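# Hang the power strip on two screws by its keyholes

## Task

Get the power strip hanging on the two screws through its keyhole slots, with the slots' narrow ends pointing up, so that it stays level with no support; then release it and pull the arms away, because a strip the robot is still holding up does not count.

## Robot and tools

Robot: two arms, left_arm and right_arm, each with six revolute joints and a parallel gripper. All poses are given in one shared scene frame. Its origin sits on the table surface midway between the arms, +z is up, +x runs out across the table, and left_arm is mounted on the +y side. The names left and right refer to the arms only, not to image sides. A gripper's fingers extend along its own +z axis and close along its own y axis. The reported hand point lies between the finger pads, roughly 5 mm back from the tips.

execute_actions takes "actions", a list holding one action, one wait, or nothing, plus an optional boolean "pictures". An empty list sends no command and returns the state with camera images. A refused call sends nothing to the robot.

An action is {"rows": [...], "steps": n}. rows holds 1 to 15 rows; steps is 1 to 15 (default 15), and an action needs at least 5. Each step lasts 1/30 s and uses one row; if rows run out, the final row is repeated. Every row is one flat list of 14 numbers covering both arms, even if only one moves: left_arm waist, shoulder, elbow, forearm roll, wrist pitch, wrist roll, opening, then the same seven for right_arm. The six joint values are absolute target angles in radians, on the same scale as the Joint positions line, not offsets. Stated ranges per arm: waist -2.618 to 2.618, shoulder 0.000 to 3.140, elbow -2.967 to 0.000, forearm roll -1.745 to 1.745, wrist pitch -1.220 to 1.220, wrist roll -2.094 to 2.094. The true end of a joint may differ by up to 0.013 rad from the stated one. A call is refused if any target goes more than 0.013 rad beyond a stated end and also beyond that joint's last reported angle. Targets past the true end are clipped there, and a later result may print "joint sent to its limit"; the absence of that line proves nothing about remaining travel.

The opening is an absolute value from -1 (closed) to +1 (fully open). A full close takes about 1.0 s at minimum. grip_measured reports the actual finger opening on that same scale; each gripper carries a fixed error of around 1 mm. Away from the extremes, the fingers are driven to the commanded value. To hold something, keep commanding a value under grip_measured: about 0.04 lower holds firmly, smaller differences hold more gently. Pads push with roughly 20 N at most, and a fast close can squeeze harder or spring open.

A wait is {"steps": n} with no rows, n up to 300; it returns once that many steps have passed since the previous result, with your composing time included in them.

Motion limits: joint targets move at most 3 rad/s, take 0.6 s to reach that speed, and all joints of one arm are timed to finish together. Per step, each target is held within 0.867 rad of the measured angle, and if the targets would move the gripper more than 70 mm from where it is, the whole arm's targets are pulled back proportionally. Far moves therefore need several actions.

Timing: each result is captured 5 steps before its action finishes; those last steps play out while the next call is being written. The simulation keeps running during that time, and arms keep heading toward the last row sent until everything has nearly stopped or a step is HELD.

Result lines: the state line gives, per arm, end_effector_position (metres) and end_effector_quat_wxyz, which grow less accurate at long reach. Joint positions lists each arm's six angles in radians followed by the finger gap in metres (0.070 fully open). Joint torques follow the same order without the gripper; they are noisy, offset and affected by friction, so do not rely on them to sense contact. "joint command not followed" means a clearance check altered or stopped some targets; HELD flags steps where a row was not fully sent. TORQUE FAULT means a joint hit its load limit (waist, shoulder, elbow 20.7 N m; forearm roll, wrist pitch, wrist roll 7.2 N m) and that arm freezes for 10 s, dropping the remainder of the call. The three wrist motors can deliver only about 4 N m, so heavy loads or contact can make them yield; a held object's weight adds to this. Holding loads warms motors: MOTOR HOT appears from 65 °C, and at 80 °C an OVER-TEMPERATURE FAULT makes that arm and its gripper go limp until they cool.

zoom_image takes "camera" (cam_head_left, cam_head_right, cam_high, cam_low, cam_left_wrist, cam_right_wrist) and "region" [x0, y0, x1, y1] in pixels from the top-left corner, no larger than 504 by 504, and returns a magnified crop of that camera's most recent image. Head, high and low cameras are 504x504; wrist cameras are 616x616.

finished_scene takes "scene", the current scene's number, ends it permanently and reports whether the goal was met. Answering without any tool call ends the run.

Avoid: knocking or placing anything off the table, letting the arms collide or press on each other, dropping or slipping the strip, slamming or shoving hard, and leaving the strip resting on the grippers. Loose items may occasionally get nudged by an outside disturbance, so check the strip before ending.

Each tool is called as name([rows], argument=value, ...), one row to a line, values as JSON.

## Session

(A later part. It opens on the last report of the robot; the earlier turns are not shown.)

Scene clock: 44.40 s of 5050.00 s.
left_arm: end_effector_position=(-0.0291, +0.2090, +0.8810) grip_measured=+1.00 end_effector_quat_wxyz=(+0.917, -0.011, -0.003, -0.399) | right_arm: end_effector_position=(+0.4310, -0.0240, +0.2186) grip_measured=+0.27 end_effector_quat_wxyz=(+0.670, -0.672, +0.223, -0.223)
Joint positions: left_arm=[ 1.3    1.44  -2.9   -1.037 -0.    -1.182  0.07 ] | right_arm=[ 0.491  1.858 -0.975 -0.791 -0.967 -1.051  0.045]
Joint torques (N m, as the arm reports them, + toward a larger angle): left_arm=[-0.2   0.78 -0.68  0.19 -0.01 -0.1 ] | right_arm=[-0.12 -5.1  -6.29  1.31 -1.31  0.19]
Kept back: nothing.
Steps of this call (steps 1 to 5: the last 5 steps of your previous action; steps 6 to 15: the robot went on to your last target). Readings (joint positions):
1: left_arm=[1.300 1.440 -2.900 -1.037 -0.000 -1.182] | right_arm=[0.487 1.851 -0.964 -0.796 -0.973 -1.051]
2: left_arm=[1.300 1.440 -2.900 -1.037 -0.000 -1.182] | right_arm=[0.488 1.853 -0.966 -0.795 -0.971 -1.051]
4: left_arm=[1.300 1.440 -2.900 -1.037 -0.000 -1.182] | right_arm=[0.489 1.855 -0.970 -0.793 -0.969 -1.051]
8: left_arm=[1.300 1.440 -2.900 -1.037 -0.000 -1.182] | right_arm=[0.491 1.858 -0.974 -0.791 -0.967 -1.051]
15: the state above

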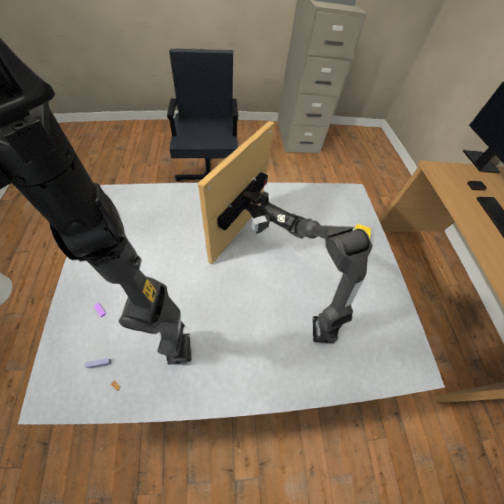

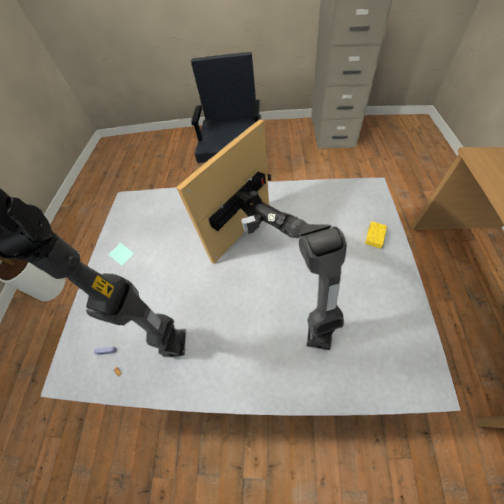

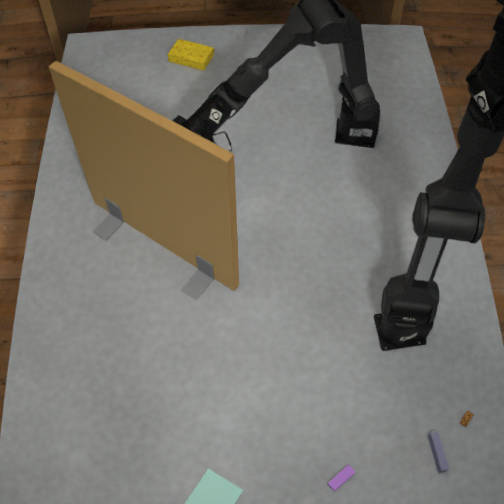

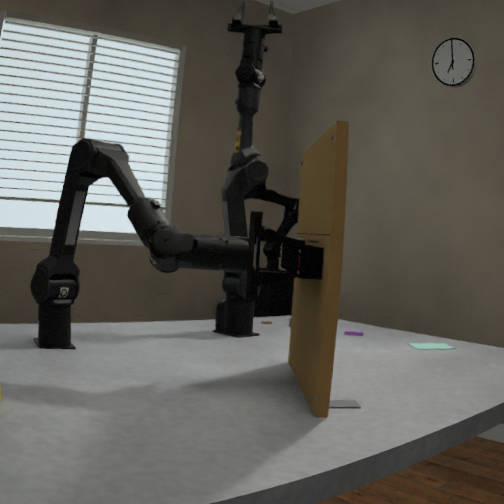

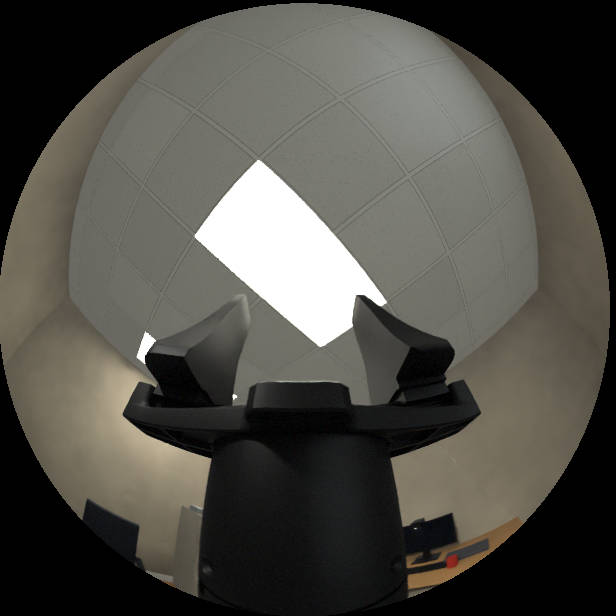

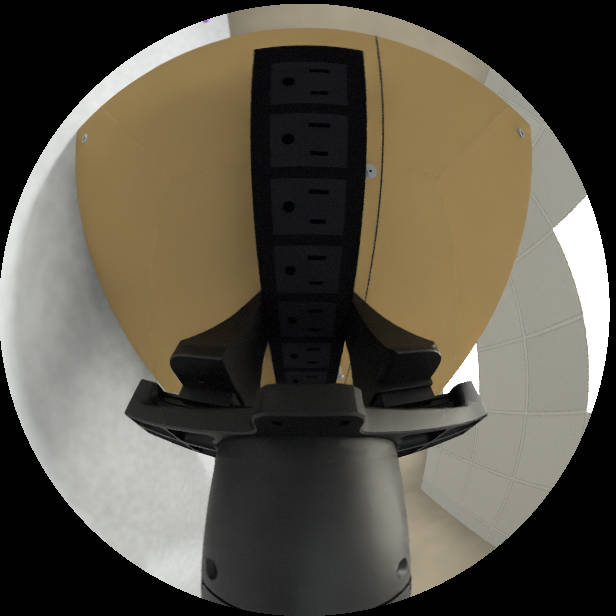

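execute_actions([
  {"rows": [[1.3,1.44,-2.9,-1.037,0,-1.182,1,0.4567,1.8185,-0.9107,-0.8154,-1.002,-1.052,0.22]], "steps": 9},
])

execute_actions([
  {"rows": [[1.3,1.44,-2.9,-1.037,0,-1.182,1,0.4532,1.7425,-0.9724,-0.893,-0.914,-0.922,0.22]], "steps": 15},
])

execute_actions([
  {"steps": 12},
], pictures=true)

zoom_image(camera="cam_low", region=[250, 190, 350, 290])

Scene clock: 45.53 s of 5050.00 s.
left_arm: end_effector_position=(-0.0291, +0.2090, +0.8810) grip_measured=+1.00 end_effector_quat_wxyz=(+0.917, -0.011, -0.003, -0.399) | right_arm: end_effector_position=(+0.4251, -0.0310, +0.2192) grip_measured=+0.27 end_effector_quat_wxyz=(+0.672, -0.671, +0.222, -0.223)
Joint positions: left_arm=[ 1.3    1.44  -2.9   -1.037 -0.    -1.182  0.07 ] | right_arm=[ 0.474  1.838 -0.942 -0.804 -0.988 -1.051  0.045]
Joint torques (N m, as the arm reports them, + toward a larger angle): left_arm=[-0.14  0.79 -0.69  0.18  0.   -0.1 ] | right_arm=[-1.87 -5.88 -4.23  0.94 -1.5  -0.04]
Steps of this call (steps 1 to 15: the robot went on to your last target; steps 16 to 30: nothing new was sent; steps 31 to 34: the first 4 steps of this action). Readings (joint positions):
31: left_arm=[1.300 1.440 -2.900 -1.037 -0.000 -1.182] | right_arm=[0.492 1.859 -0.975 -0.791 -0.967 -1.051]
32: left_arm=[1.300 1.440 -2.900 -1.037 -0.000 -1.182] | right_arm=[0.489 1.856 -0.971 -0.793 -0.970 -1.051]
34: the state above

Scene clock: 46.03 s of 5050.00 s.
left_arm: end_effector_position=(-0.0291, +0.2090, +0.8810) grip_measured=+1.00 end_effector_quat_wxyz=(+0.917, -0.011, -0.003, -0.399) | right_arm: end_effector_position=(+0.4207, -0.0384, +0.2563) grip_measured=+0.27 end_effector_quat_wxyz=(+0.673, -0.670, +0.221, -0.224)
Joint positions: left_arm=[ 1.3    1.44  -2.9   -1.037 -0.    -1.182  0.07 ] | right_arm=[ 0.454  1.739 -0.975 -0.893 -0.915 -0.92   0.045]
Joint torques (N m, as the arm reports them, + toward a larger angle): left_arm=[-0.16  0.83 -0.72  0.19 -0.01 -0.11] | right_arm=[-1.32 -4.12 -5.09  1.2  -1.05 -0.14]
Steps of this call (steps 1 to 5: the last 5 steps of your previous action; steps 6 to 15: the first 10 steps of this action). Readings (joint positions):
6: left_arm=[1.300 1.440 -2.900 -1.037 -0.000 -1.182] | right_arm=[0.456 1.818 -0.910 -0.816 -1.003 -1.051]
7: left_arm=[1.300 1.440 -2.900 -1.037 -0.000 -1.182] | right_arm=[0.456 1.815 -0.912 -0.820 -0.998 -1.046]
9: left_arm=[1.300 1.440 -2.900 -1.037 -0.000 -1.182] | right_arm=[0.456 1.799 -0.926 -0.839 -0.975 -1.015]
13: left_arm=[1.300 1.440 -2.900 -1.037 -0.000 -1.182] | right_arm=[0.454 1.745 -0.970 -0.887 -0.922 -0.929]
15: the state above

Scene clock: 46.43 s of 5050.00 s.
left_arm: end_effector_position=(-0.0291, +0.2090, +0.8810) grip_measured=+1.00 end_effector_quat_wxyz=(+0.917, -0.011, -0.003, -0.399) | right_arm: end_effector_position=(+0.4211, -0.0387, +0.2536) grip_measured=+0.27 end_effector_quat_wxyz=(+0.671, -0.671, +0.222, -0.223)
Joint positions: left_arm=[ 1.3    1.44  -2.9   -1.037 -0.    -1.182  0.07 ] | right_arm=[ 0.453  1.742 -0.973 -0.893 -0.914 -0.922  0.045]
Joint torques (N m, as the arm reports them, + toward a larger angle): left_arm=[-0.16  0.77 -0.64  0.18  0.   -0.09] | right_arm=[-1.48 -4.75 -4.69  1.27 -1.09 -0.05]
Kept back: nothing.
Steps of this call (steps 1 to 5: the last 5 steps of your previous action; steps 6 to 12: the robot went on to your last target). Readings (joint positions):
1: left_arm=[1.300 1.440 -2.900 -1.037 -0.000 -1.182] | right_arm=[0.454 1.740 -0.975 -0.893 -0.914 -0.921]
2: left_arm=[1.300 1.440 -2.900 -1.037 -0.000 -1.182] | right_arm=[0.454 1.740 -0.975 -0.893 -0.914 -0.922]
4: left_arm=[1.300 1.440 -2.900 -1.037 -0.000 -1.182] | right_arm=[0.453 1.741 -0.975 -0.893 -0.914 -0.922]
8: left_arm=[1.300 1.440 -2.900 -1.037 -0.000 -1.182] | right_arm=[0.453 1.742 -0.973 -0.893 -0.914 -0.922]
12: the state above

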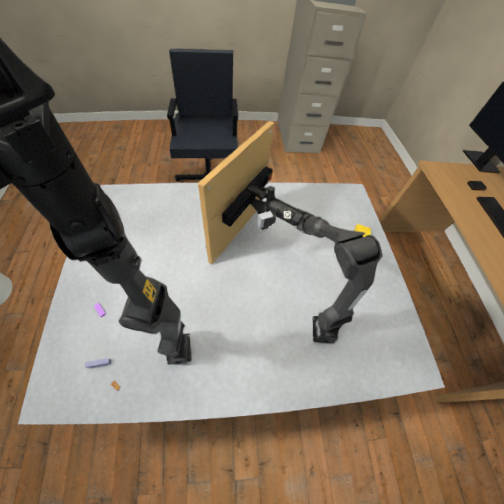

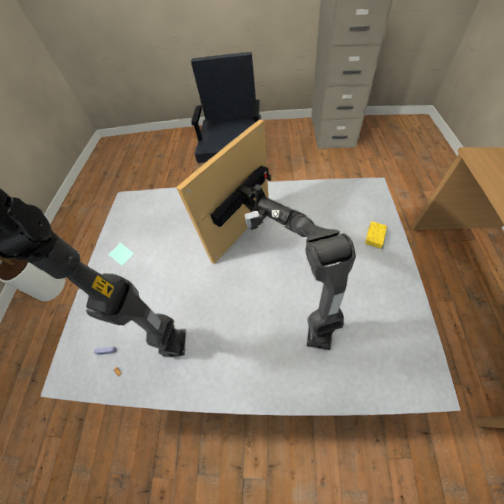

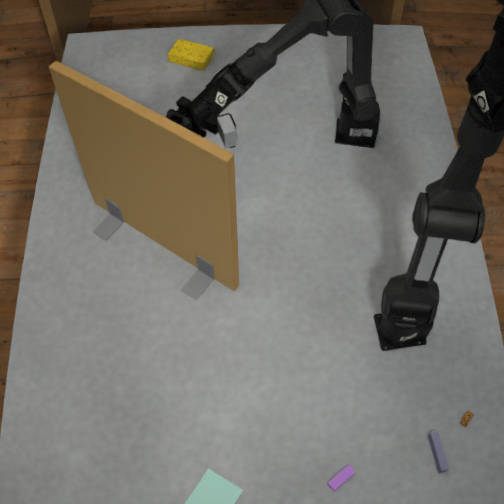

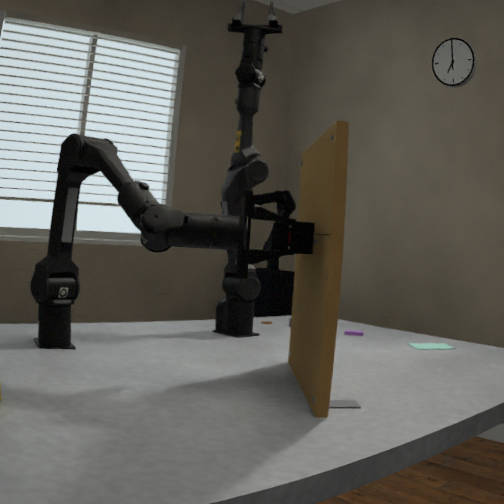

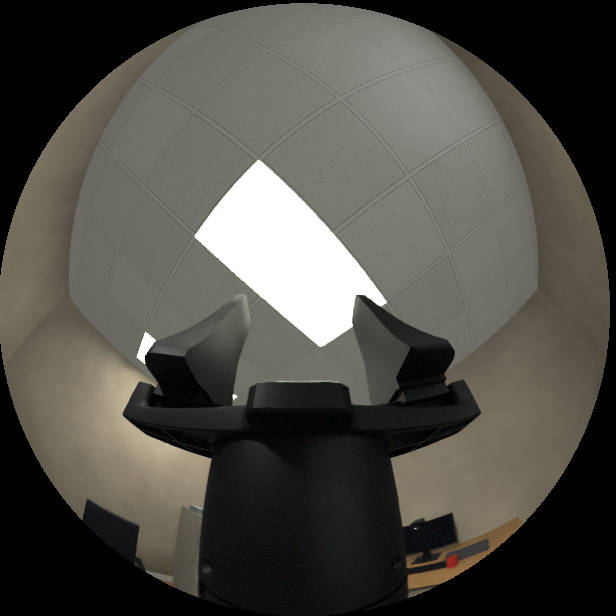

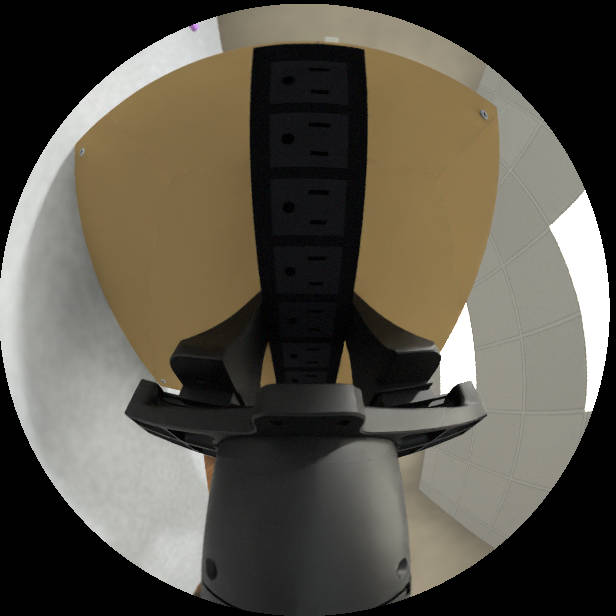

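Region (250, 190, 350, 290) of cam_low's 504x504 image, scaled by 5.040, with more detail than that image has.

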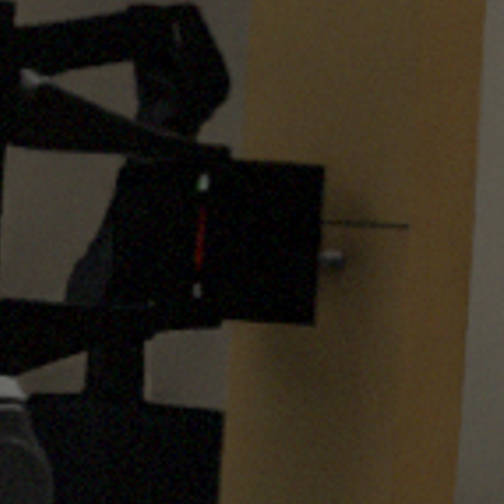

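execute_actions([
  {"rows": [[1.3,1.44,-2.9,-1.037,0,-1.182,1,0.4552,1.7449,-0.9759,-0.8917,-0.9121,-0.922,0.22],[1.3,1.44,-2.9,-1.037,0,-1.182,1,0.4572,1.7472,-0.9795,-0.8904,-0.9101,-0.922,0.22],[1.3,1.44,-2.9,-1.037,0,-1.182,1,0.4592,1.7496,-0.983,-0.8891,-0.9082,-0.922,0.22],[1.3,1.44,-2.9,-1.037,0,-1.182,1,0.4602,1.7508,-0.9848,-0.8884,-0.9072,-0.9224,0.22],[1.3,1.44,-2.9,-1.037,0,-1.182,1,0.4612,1.7519,-0.9865,-0.8878,-0.9062,-0.9224,0.22],[1.3,1.44,-2.9,-1.037,0,-1.182,1,0.4622,1.7531,-0.9883,-0.8871,-0.9053,-0.9224,0.22],[1.3,1.44,-2.9,-1.037,0,-1.182,1,0.4632,1.7543,-0.9901,-0.8865,-0.9043,-0.9225,0.22],[1.3,1.44,-2.9,-1.037,0,-1.182,1,0.4641,1.7555,-0.9918,-0.8858,-0.9033,-0.9225,0.22],[1.3,1.44,-2.9,-1.037,0,-1.182,1,0.4651,1.7567,-0.9936,-0.8851,-0.9024,-0.9226,0.22],[1.3,1.44,-2.9,-1.037,0,-1.182,1,0.4661,1.7578,-0.9953,-0.8845,-0.9014,-0.9226,0.22],[1.3,1.44,-2.9,-1.037,0,-1.182,1,0.4671,1.759,-0.9971,-0.8838,-0.9004,-0.9227,0.22],[1.3,1.44,-2.9,-1.037,0,-1.182,1,0.4681,1.7602,-0.9989,-0.8832,-0.8995,-0.9227,0.22],[1.3,1.44,-2.9,-1.037,0,-1.182,1,0.4691,1.7614,-1.0006,-0.8825,-0.8985,-0.9228,0.22],[1.3,1.44,-2.9,-1.037,0,-1.182,1,0.4701,1.7626,-1.0024,-0.8819,-0.8975,-0.9228,0.22],[1.3,1.44,-2.9,-1.037,0,-1.182,1,0.4711,1.7637,-1.0042,-0.8812,-0.8965,-0.9229,0.22]], "steps": 15},
])

execute_actions([
  {"steps": 12},
], pictures=true)

zoom_image(camera="cam_low", region=[250, 190, 350, 290])

Scene clock: 47.93 s of 5050.00 s.
left_arm: end_effector_position=(-0.0291, +0.2090, +0.8810) grip_measured=+1.00 end_effector_quat_wxyz=(+0.917, -0.011, -0.003, -0.399) | right_arm: end_effector_position=(+0.4251, -0.0341, +0.2530) grip_measured=+0.27 end_effector_quat_wxyz=(+0.671, -0.671, +0.223, -0.222)
Joint positions: left_arm=[ 1.3    1.44  -2.9   -1.037 -0.    -1.182  0.07 ] | right_arm=[ 0.465  1.758 -0.994 -0.885 -0.901 -0.923  0.045]
Joint torques (N m, as the arm reports them, + toward a larger angle): left_arm=[-0.12  0.77 -0.7   0.19 -0.01 -0.09] | right_arm=[-0.06 -4.75 -6.41  1.63 -1.15 -0.05]
Steps of this call (steps 1 to 15: the robot went on to your last target; steps 16 to 35: nothing new was sent; steps 36 to 45: the first 10 steps of this action). Readings (joint positions):
36: left_arm=[1.300 1.440 -2.900 -1.037 -0.000 -1.182] | right_arm=[0.453 1.743 -0.973 -0.893 -0.914 -0.922]
37: left_arm=[1.300 1.440 -2.900 -1.037 -0.000 -1.182] | right_arm=[0.455 1.746 -0.975 -0.892 -0.912 -0.922]
39: left_arm=[1.300 1.440 -2.900 -1.037 -0.000 -1.182] | right_arm=[0.459 1.751 -0.982 -0.889 -0.907 -0.922]
43: left_arm=[1.300 1.440 -2.900 -1.037 -0.000 -1.182] | right_arm=[0.463 1.755 -0.990 -0.886 -0.904 -0.922]
45: the state above

Scene clock: 48.33 s of 5050.00 s.
left_arm: end_effector_position=(-0.0291, +0.2090, +0.8810) grip_measured=+1.00 end_effector_quat_wxyz=(+0.917, -0.011, -0.003, -0.399) | right_arm: end_effector_position=(+0.4268, -0.0320, +0.2532) grip_measured=+0.27 end_effector_quat_wxyz=(+0.671, -0.671, +0.223, -0.223)
Joint positions: left_arm=[ 1.3    1.44  -2.9   -1.037 -0.    -1.182  0.07 ] | right_arm=[ 0.47   1.764 -1.003 -0.881 -0.896 -0.923  0.045]
Joint torques (N m, as the arm reports them, + toward a larger angle): left_arm=[-0.17  0.77 -0.67  0.19  0.   -0.1 ] | right_arm=[ 0.67 -5.32 -6.99  1.72 -1.34 -0.09]
Kept back: nothing.
Steps of this call (steps 1 to 5: the last 5 steps of your previous action; steps 6 to 12: the robot went on to your last target). Readings (joint positions):
1: left_arm=[1.300 1.440 -2.900 -1.037 -0.000 -1.182] | right_arm=[0.466 1.759 -0.995 -0.884 -0.900 -0.923]
2: left_arm=[1.300 1.440 -2.900 -1.037 -0.000 -1.182] | right_arm=[0.467 1.760 -0.998 -0.883 -0.899 -0.923]
4: left_arm=[1.300 1.440 -2.900 -1.037 -0.000 -1.182] | right_arm=[0.469 1.762 -1.001 -0.882 -0.897 -0.923]
8: left_arm=[1.300 1.440 -2.900 -1.037 -0.000 -1.182] | right_arm=[0.470 1.764 -1.003 -0.881 -0.896 -0.923]
12: the state above

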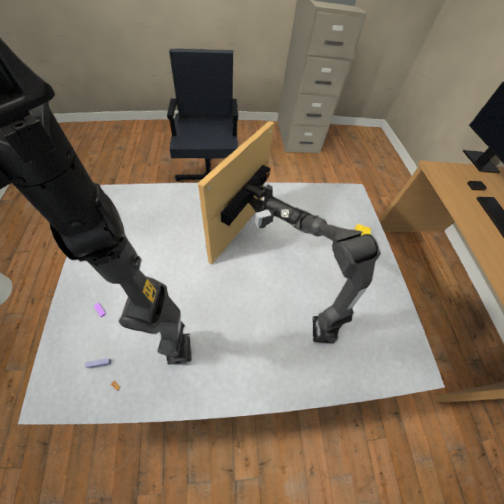

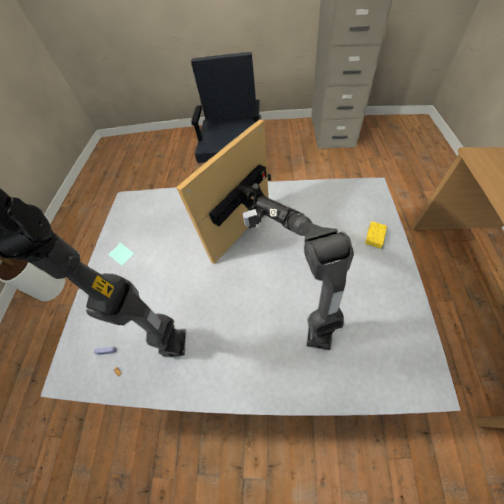

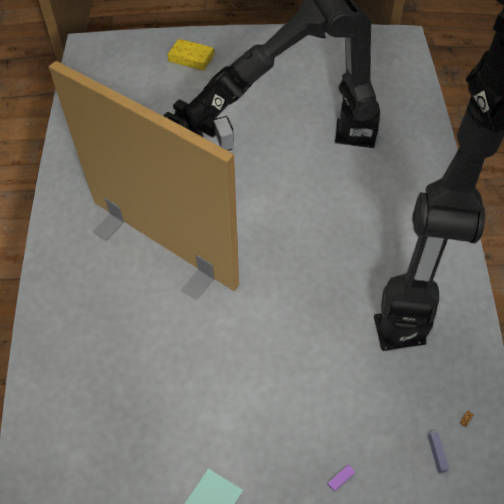

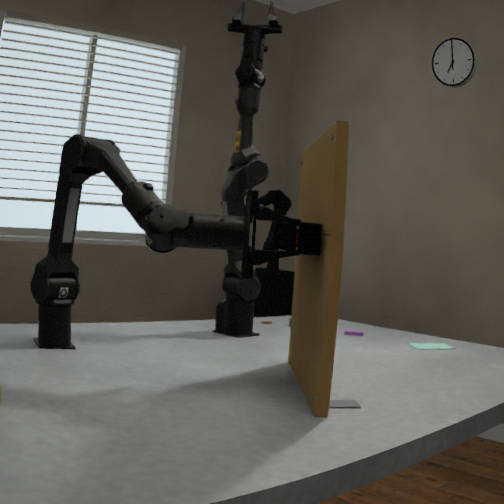

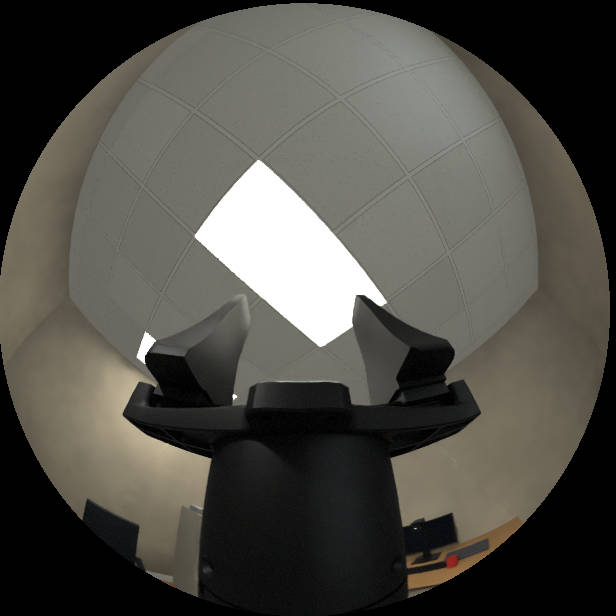

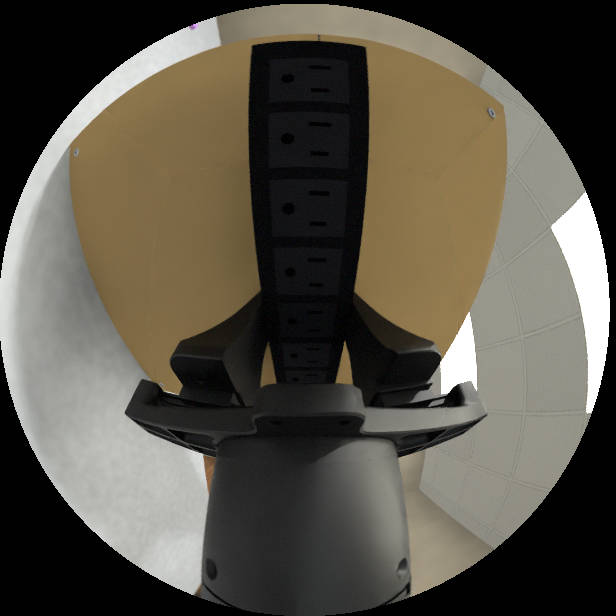

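Region (250, 190, 350, 290) of cam_low's 504x504 image, scaled by 5.040, with more detail than that image has.

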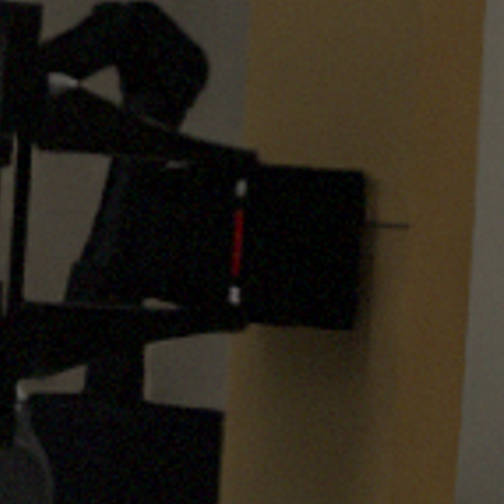

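execute_actions([
  {"rows": [[1.3,1.44,-2.9,-1.037,0,-1.182,1,0.4711,1.7626,-1.005,-0.8823,-0.8952,-0.9211,0.22],[1.3,1.44,-2.9,-1.037,0,-1.182,1,0.4711,1.7626,-1.005,-0.8823,-0.8952,-0.9211,0.22],[1.3,1.44,-2.9,-1.037,0,-1.182,1,0.4711,1.7626,-1.005,-0.8823,-0.8952,-0.9211,0.22],[1.3,1.44,-2.9,-1.037,0,-1.182,1,0.4711,1.7615,-1.0059,-0.8833,-0.894,-0.9193,0.22],[1.3,1.44,-2.9,-1.037,0,-1.182,1,0.4711,1.7615,-1.0059,-0.8833,-0.894,-0.9193,0.22],[1.3,1.44,-2.9,-1.037,0,-1.182,1,0.4711,1.7615,-1.0059,-0.8833,-0.894,-0.9193,0.22],[1.3,1.44,-2.9,-1.037,0,-1.182,1,0.4711,1.7604,-1.0067,-0.8844,-0.8927,-0.9175,0.22]], "steps": 15},
])

execute_actions([
  {"steps": 10},
], pictures=true)

Scene clock: 49.20 s of 5050.00 s.
left_arm: end_effector_position=(-0.0291, +0.2090, +0.8810) grip_measured=+1.00 end_effector_quat_wxyz=(+0.917, -0.011, -0.003, -0.399) | right_arm: end_effector_position=(+0.4269, -0.0318, +0.2538) grip_measured=+0.27 end_effector_quat_wxyz=(+0.670, -0.672, +0.224, -0.222)
Joint positions: left_arm=[ 1.3    1.44  -2.9   -1.037 -0.    -1.182  0.07 ] | right_arm=[ 0.471  1.763 -1.006 -0.884 -0.891 -0.917  0.045]
Joint torques (N m, as the arm reports them, + toward a larger angle): left_arm=[-0.17  0.81 -0.68  0.19  0.01 -0.09] | right_arm=[ 1.23 -7.69 -8.05  1.25 -2.02 -0.03]
Steps of this call (steps 1 to 16: the robot went on to your last target; steps 17 to 26: the first 10 steps of this action). Readings (joint positions):
17: left_arm=[1.300 1.440 -2.900 -1.037 -0.000 -1.182] | right_arm=[0.471 1.764 -1.004 -0.881 -0.895 -0.923]
18: left_arm=[1.300 1.440 -2.900 -1.037 -0.000 -1.182] | right_arm=[0.471 1.764 -1.005 -0.881 -0.894 -0.922]
20: left_arm=[1.300 1.440 -2.900 -1.037 -0.000 -1.182] | right_arm=[0.471 1.764 -1.005 -0.882 -0.894 -0.921]
24: left_arm=[1.300 1.440 -2.900 -1.037 -0.000 -1.182] | right_arm=[0.471 1.763 -1.006 -0.884 -0.891 -0.917]
26: the state above

Scene clock: 49.53 s of 5050.00 s.
left_arm: end_effector_position=(-0.0291, +0.2090, +0.8810) grip_measured=+1.00 end_effector_quat_wxyz=(+0.917, -0.011, -0.003, -0.399) | right_arm: end_effector_position=(+0.4269, -0.0318, +0.2540) grip_measured=+0.27 end_effector_quat_wxyz=(+0.670, -0.672, +0.224, -0.222)
Joint positions: left_arm=[ 1.3    1.44  -2.9   -1.037 -0.    -1.182  0.07 ] | right_arm=[ 0.471  1.762 -1.006 -0.884 -0.891 -0.917  0.045]
Joint torques (N m, as the arm reports them, + toward a larger angle): left_arm=[-0.19  0.78 -0.66  0.19  0.01 -0.1 ] | right_arm=[ 1.17 -8.46 -8.41  1.23 -2.54 -0.23]
Kept back: nothing.
Steps of this call (steps 1 to 5: the last 5 steps of your previous action; steps 6 to 10: the robot went on to your last target). Readings (joint positions):
1: left_arm=[1.300 1.440 -2.900 -1.037 -0.000 -1.182] | right_arm=[0.471 1.762 -1.006 -0.884 -0.891 -0.917]
2: left_arm=[1.300 1.440 -2.900 -1.037 -0.000 -1.182] | right_arm=[0.471 1.762 -1.006 -0.884 -0.891 -0.917]
4: left_arm=[1.300 1.440 -2.900 -1.037 -0.000 -1.182] | right_arm=[0.471 1.762 -1.006 -0.884 -0.891 -0.917]
8: left_arm=[1.300 1.440 -2.900 -1.037 -0.000 -1.182] | right_arm=[0.471 1.762 -1.006 -0.884 -0.891 -0.917]
10: the state above

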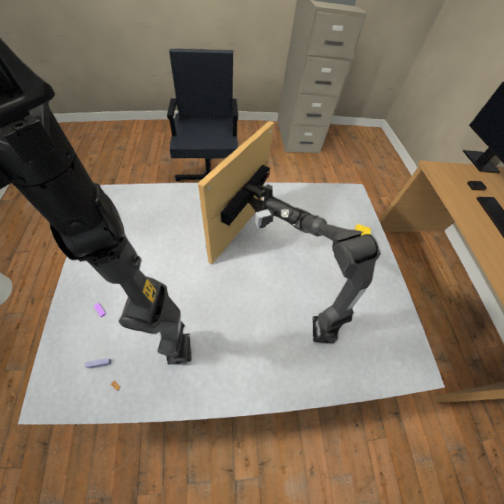

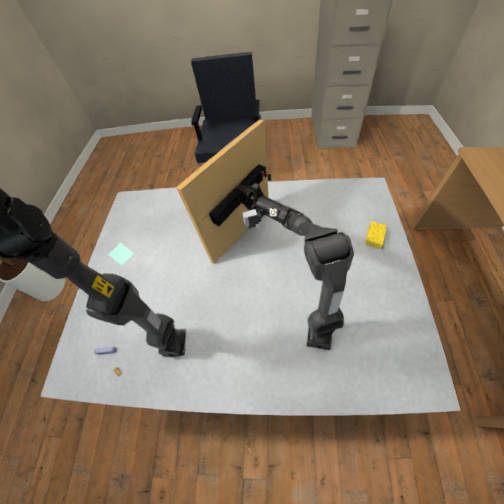

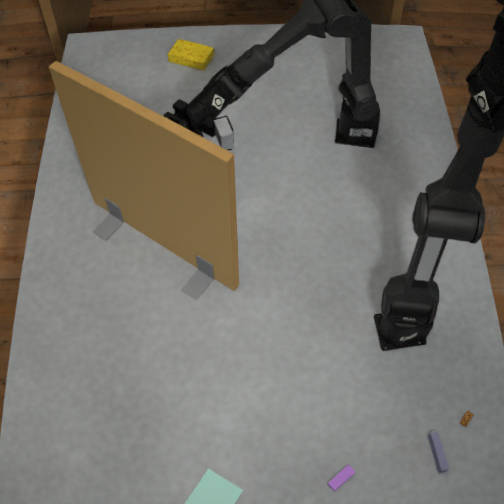

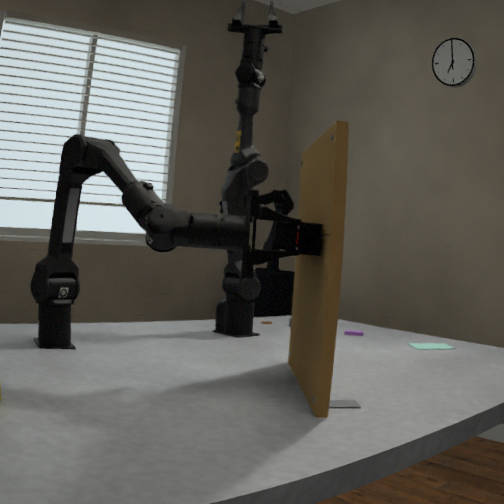

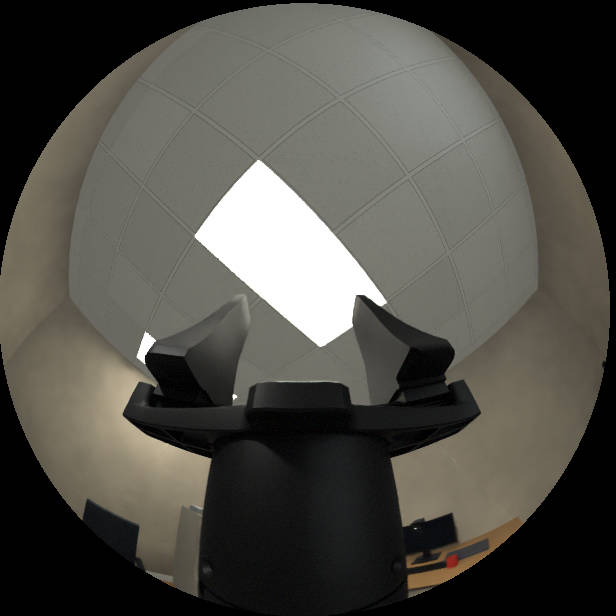

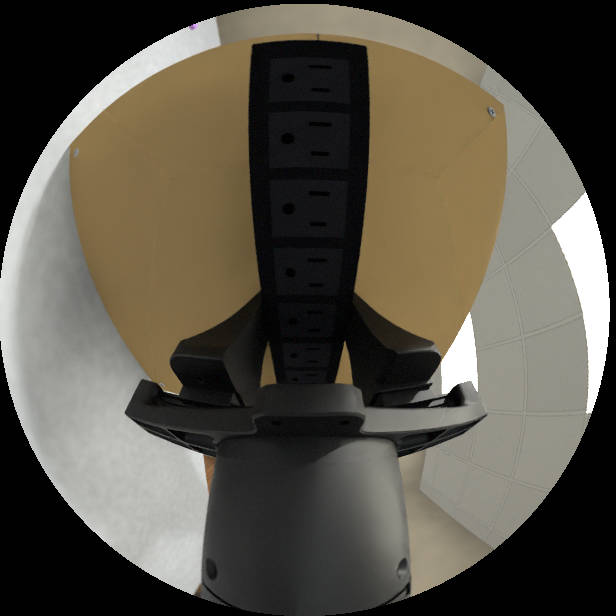

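execute_actions([
  {"rows": [[1.3,1.44,-2.9,-1.037,0,-1.182,1,0.4711,1.7637,-1.0042,-0.8812,-0.8965,-0.9229,0.22],[1.3,1.44,-2.9,-1.037,0,-1.182,1,0.4711,1.7637,-1.0042,-0.8812,-0.8965,-0.9229,0.22],[1.3,1.44,-2.9,-1.037,0,-1.182,1,0.4711,1.7637,-1.0042,-0.8812,-0.8965,-0.9229,0.22],[1.3,1.44,-2.9,-1.037,0,-1.182,1,0.4711,1.7648,-1.0034,-0.8801,-0.8978,-0.9247,0.22],[1.3,1.44,-2.9,-1.037,0,-1.182,1,0.4711,1.7648,-1.0034,-0.8801,-0.8978,-0.9247,0.22],[1.3,1.44,-2.9,-1.037,0,-1.182,1,0.4711,1.7648,-1.0034,-0.8801,-0.8978,-0.9247,0.22],[1.3,1.44,-2.9,-1.037,0,-1.182,1,0.4711,1.7659,-1.0025,-0.8791,-0.899,-0.9265,0.22],[1.3,1.44,-2.9,-1.037,0,-1.182,1,0.4711,1.7659,-1.0025,-0.8791,-0.899,-0.9265,0.22],[1.3,1.44,-2.9,-1.037,0,-1.182,1,0.4711,1.7659,-1.0025,-0.8791,-0.899,-0.9265,0.22],[1.3,1.44,-2.9,-1.037,0,-1.182,1,0.4711,1.767,-1.0017,-0.878,-0.9003,-0.9283,0.22]], "steps": 15},
])

execute_actions([
  {"steps": 20},
], pictures=true)

Scene clock: 50.37 s of 5050.00 s.
left_arm: end_effector_position=(-0.0291, +0.2090, +0.8810) grip_measured=+1.00 end_effector_quat_wxyz=(+0.917, -0.011, -0.003, -0.399) | right_arm: end_effector_position=(+0.4268, -0.0317, +0.2539) grip_measured=+0.27 end_effector_quat_wxyz=(+0.672, -0.670, +0.222, -0.224)
Joint positions: left_arm=[ 1.3    1.44  -2.9   -1.037 -0.    -1.182  0.07 ] | right_arm=[ 0.471  1.765 -1.004 -0.878 -0.899 -0.927  0.045]
Joint torques (N m, as the arm reports them, + toward a larger angle): left_arm=[-0.22  0.81 -0.67  0.18  0.   -0.09] | right_arm=[ 1.05 -7.21 -6.63  1.34 -3.23 -0.58]
Steps of this call (steps 1 to 15: the robot went on to your last target; steps 16 to 25: the first 10 steps of this action). Readings (joint positions):
16: left_arm=[1.300 1.440 -2.900 -1.037 -0.000 -1.182] | right_arm=[0.471 1.761 -1.006 -0.884 -0.891 -0.918]
17: left_arm=[1.300 1.440 -2.900 -1.037 -0.000 -1.182] | right_arm=[0.471 1.762 -1.006 -0.883 -0.892 -0.922]
19: left_arm=[1.300 1.440 -2.900 -1.037 -0.000 -1.182] | right_arm=[0.471 1.763 -1.005 -0.882 -0.893 -0.923]
23: left_arm=[1.300 1.440 -2.900 -1.037 -0.000 -1.182] | right_arm=[0.471 1.764 -1.004 -0.879 -0.898 -0.926]
25: the state above

Scene clock: 51.03 s of 5050.00 s.
left_arm: end_effector_position=(-0.0291, +0.2090, +0.8810) grip_measured=+1.00 end_effector_quat_wxyz=(+0.917, -0.011, -0.003, -0.399) | right_arm: end_effector_position=(+0.4267, -0.0317, +0.2534) grip_measured=+0.27 end_effector_quat_wxyz=(+0.672, -0.670, +0.222, -0.223)
Joint positions: left_arm=[ 1.3    1.44  -2.9   -1.037 -0.    -1.182  0.07 ] | right_arm=[ 0.471  1.766 -1.003 -0.877 -0.902 -0.929  0.045]
Joint torques (N m, as the arm reports them, + toward a larger angle): left_arm=[-0.2   0.79 -0.64  0.19  0.01 -0.09] | right_arm=[ 2.16 -6.44 -5.52  0.27 -2.15 -0.21]
Kept back: nothing.
Steps of this call (steps 1 to 5: the last 5 steps of your previous action; steps 6 to 15: the robot went on to your last target; steps 16 to 20: nothing new was sent). Readings (joint positions):
1: left_arm=[1.300 1.440 -2.900 -1.037 -0.000 -1.182] | right_arm=[0.471 1.765 -1.003 -0.877 -0.902 -0.929]
2: left_arm=[1.300 1.440 -2.900 -1.037 -0.000 -1.182] | right_arm=[0.471 1.766 -1.003 -0.876 -0.903 -0.929]
4: left_arm=[1.300 1.440 -2.900 -1.037 -0.000 -1.182] | right_arm=[0.471 1.766 -1.003 -0.876 -0.903 -0.929]
8: left_arm=[1.300 1.440 -2.900 -1.037 -0.000 -1.182] | right_arm=[0.471 1.766 -1.003 -0.876 -0.903 -0.929]
20: the state above
All arms were judged still, so your last target was given up. Only a new action makes them travel on or press farther. Fingers that are still opening or closing keep moving.

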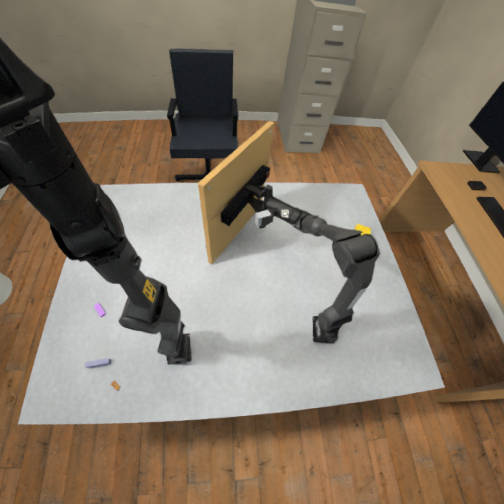

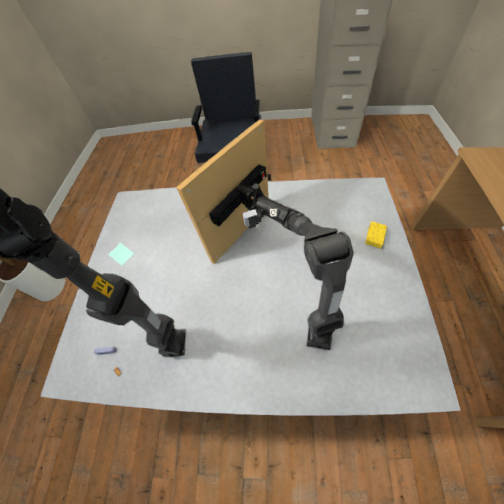

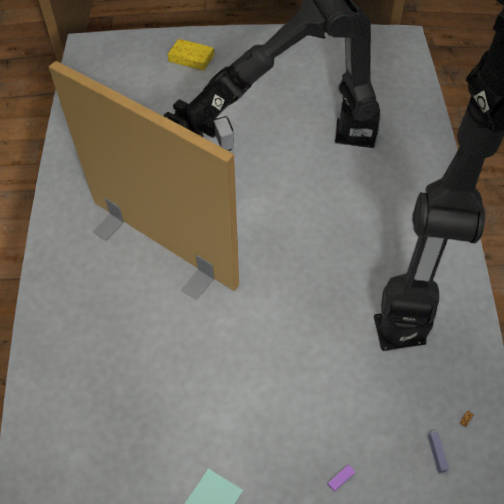

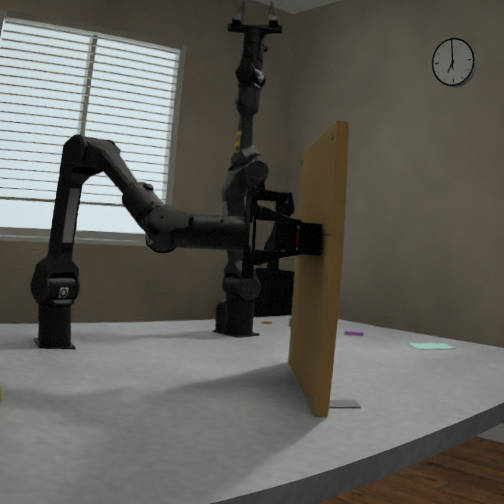

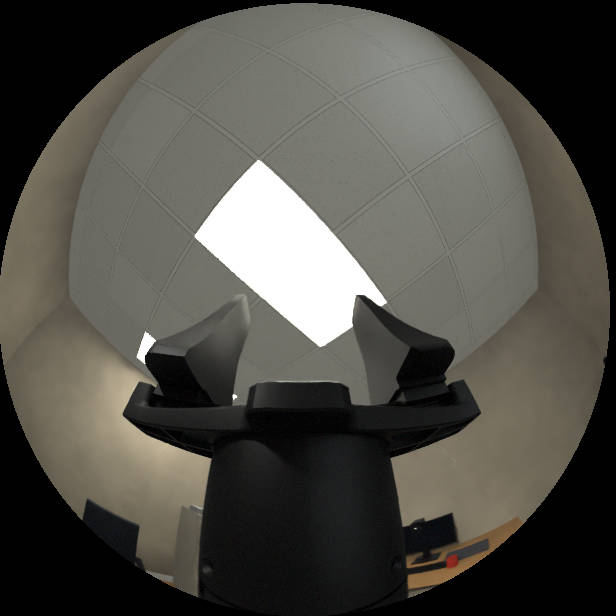

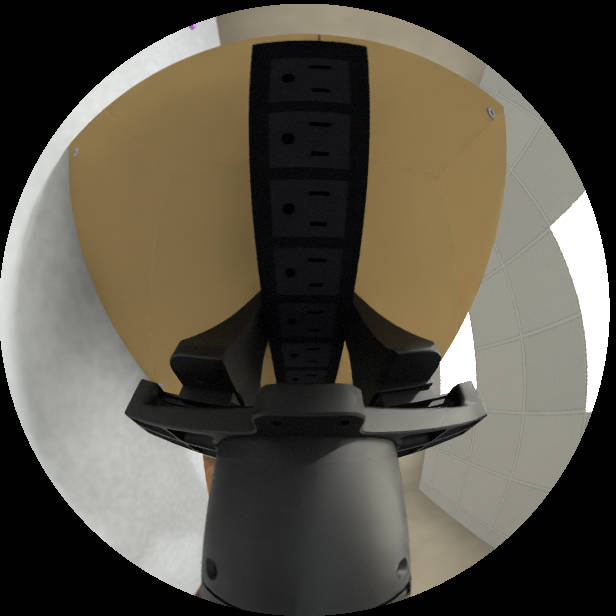

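execute_actions(actions=[])

Scene clock: 51.80 s of 5050.00 s.
left_arm: end_effector_position=(-0.0291, +0.2090, +0.8810) grip_measured=+1.00 end_effector_quat_wxyz=(+0.917, -0.011, -0.003, -0.399) | right_arm: end_effector_position=(+0.4266, -0.0316, +0.2528) grip_measured=+0.27 end_effector_quat_wxyz=(+0.672, -0.671, +0.222, -0.223)
Joint positions: left_arm=[ 1.3    1.44  -2.9   -1.037 -0.    -1.182  0.07 ] | right_arm=[ 0.471  1.766 -1.002 -0.878 -0.901 -0.929  0.045]
Joint torques (N m, as the arm reports them, + toward a larger angle): left_arm=[-0.15  0.73 -0.68  0.18  0.   -0.09] | right_arm=[ 2.35 -5.2  -4.74  0.17 -1.71  0.05]
Kept back: nothing.
Steps of this call (steps 1 to 23: nothing new was sent). Readings (joint positions):
1: left_arm=[1.300 1.440 -2.900 -1.037 -0.000 -1.182] | right_arm=[0.471 1.766 -1.003 -0.877 -0.902 -0.929]
2: left_arm=[1.300 1.440 -2.900 -1.037 -0.000 -1.182] | right_arm=[0.471 1.766 -1.003 -0.877 -0.902 -0.929]
4: left_arm=[1.300 1.440 -2.900 -1.037 -0.000 -1.182] | right_arm=[0.471 1.766 -1.003 -0.877 -0.901 -0.929]
8: left_arm=[1.300 1.440 -2.900 -1.037 -0.000 -1.182] | right_arm=[0.471 1.766 -1.002 -0.878 -0.901 -0.929]
23: the state above

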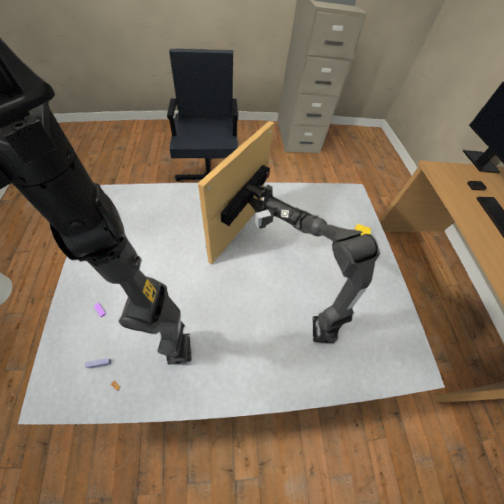

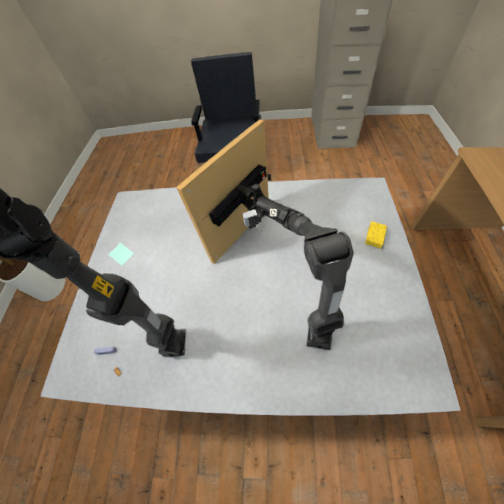

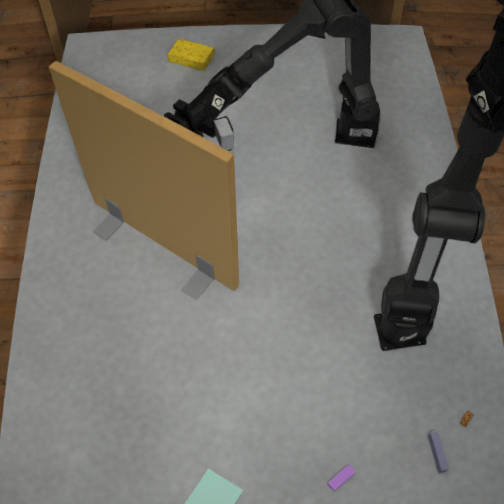

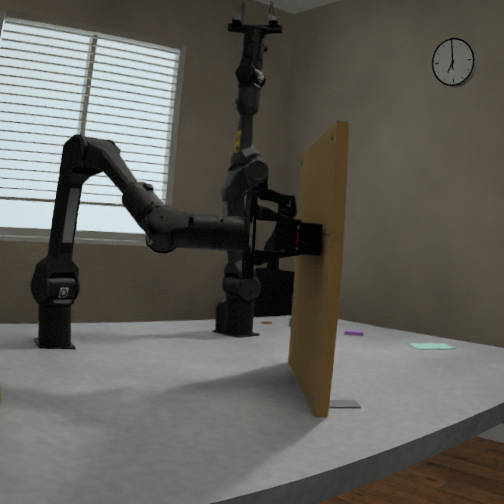

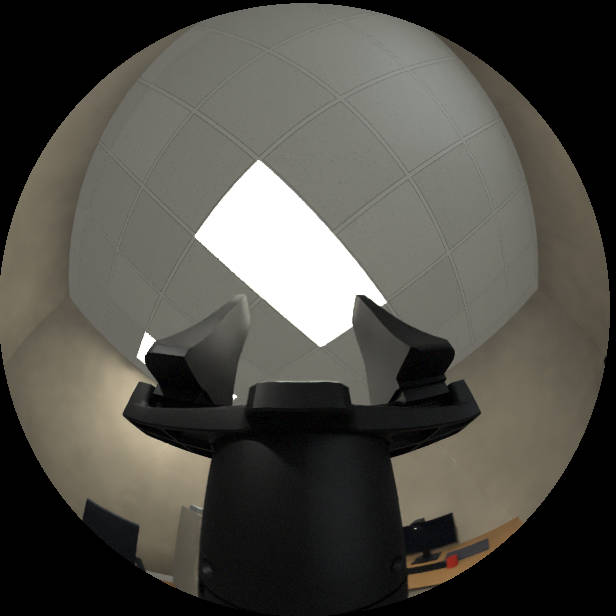

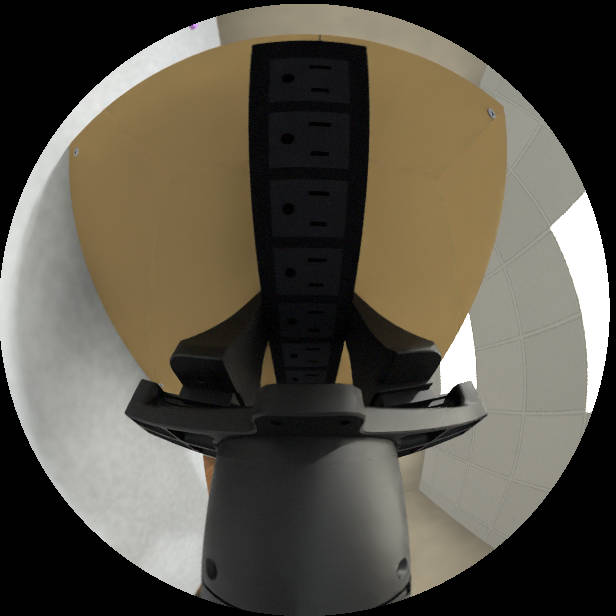

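zoom_image(camera="cam_head_right", region=[195, 155, 285, 245])

zoom_image(camera="cam_low", region=[250, 190, 350, 290])

Region (195, 155, 285, 245) of cam_head_right's 504x504 image, scaled by 5.600, with more detail than that image has.

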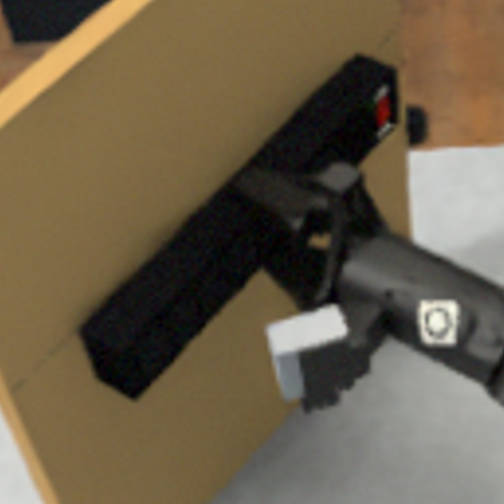

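Region (250, 190, 350, 290) of cam_low's 504x504 image, scaled by 5.040, with more detail than that image has.

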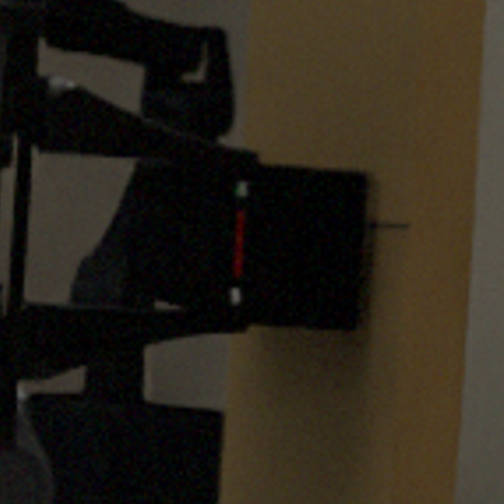

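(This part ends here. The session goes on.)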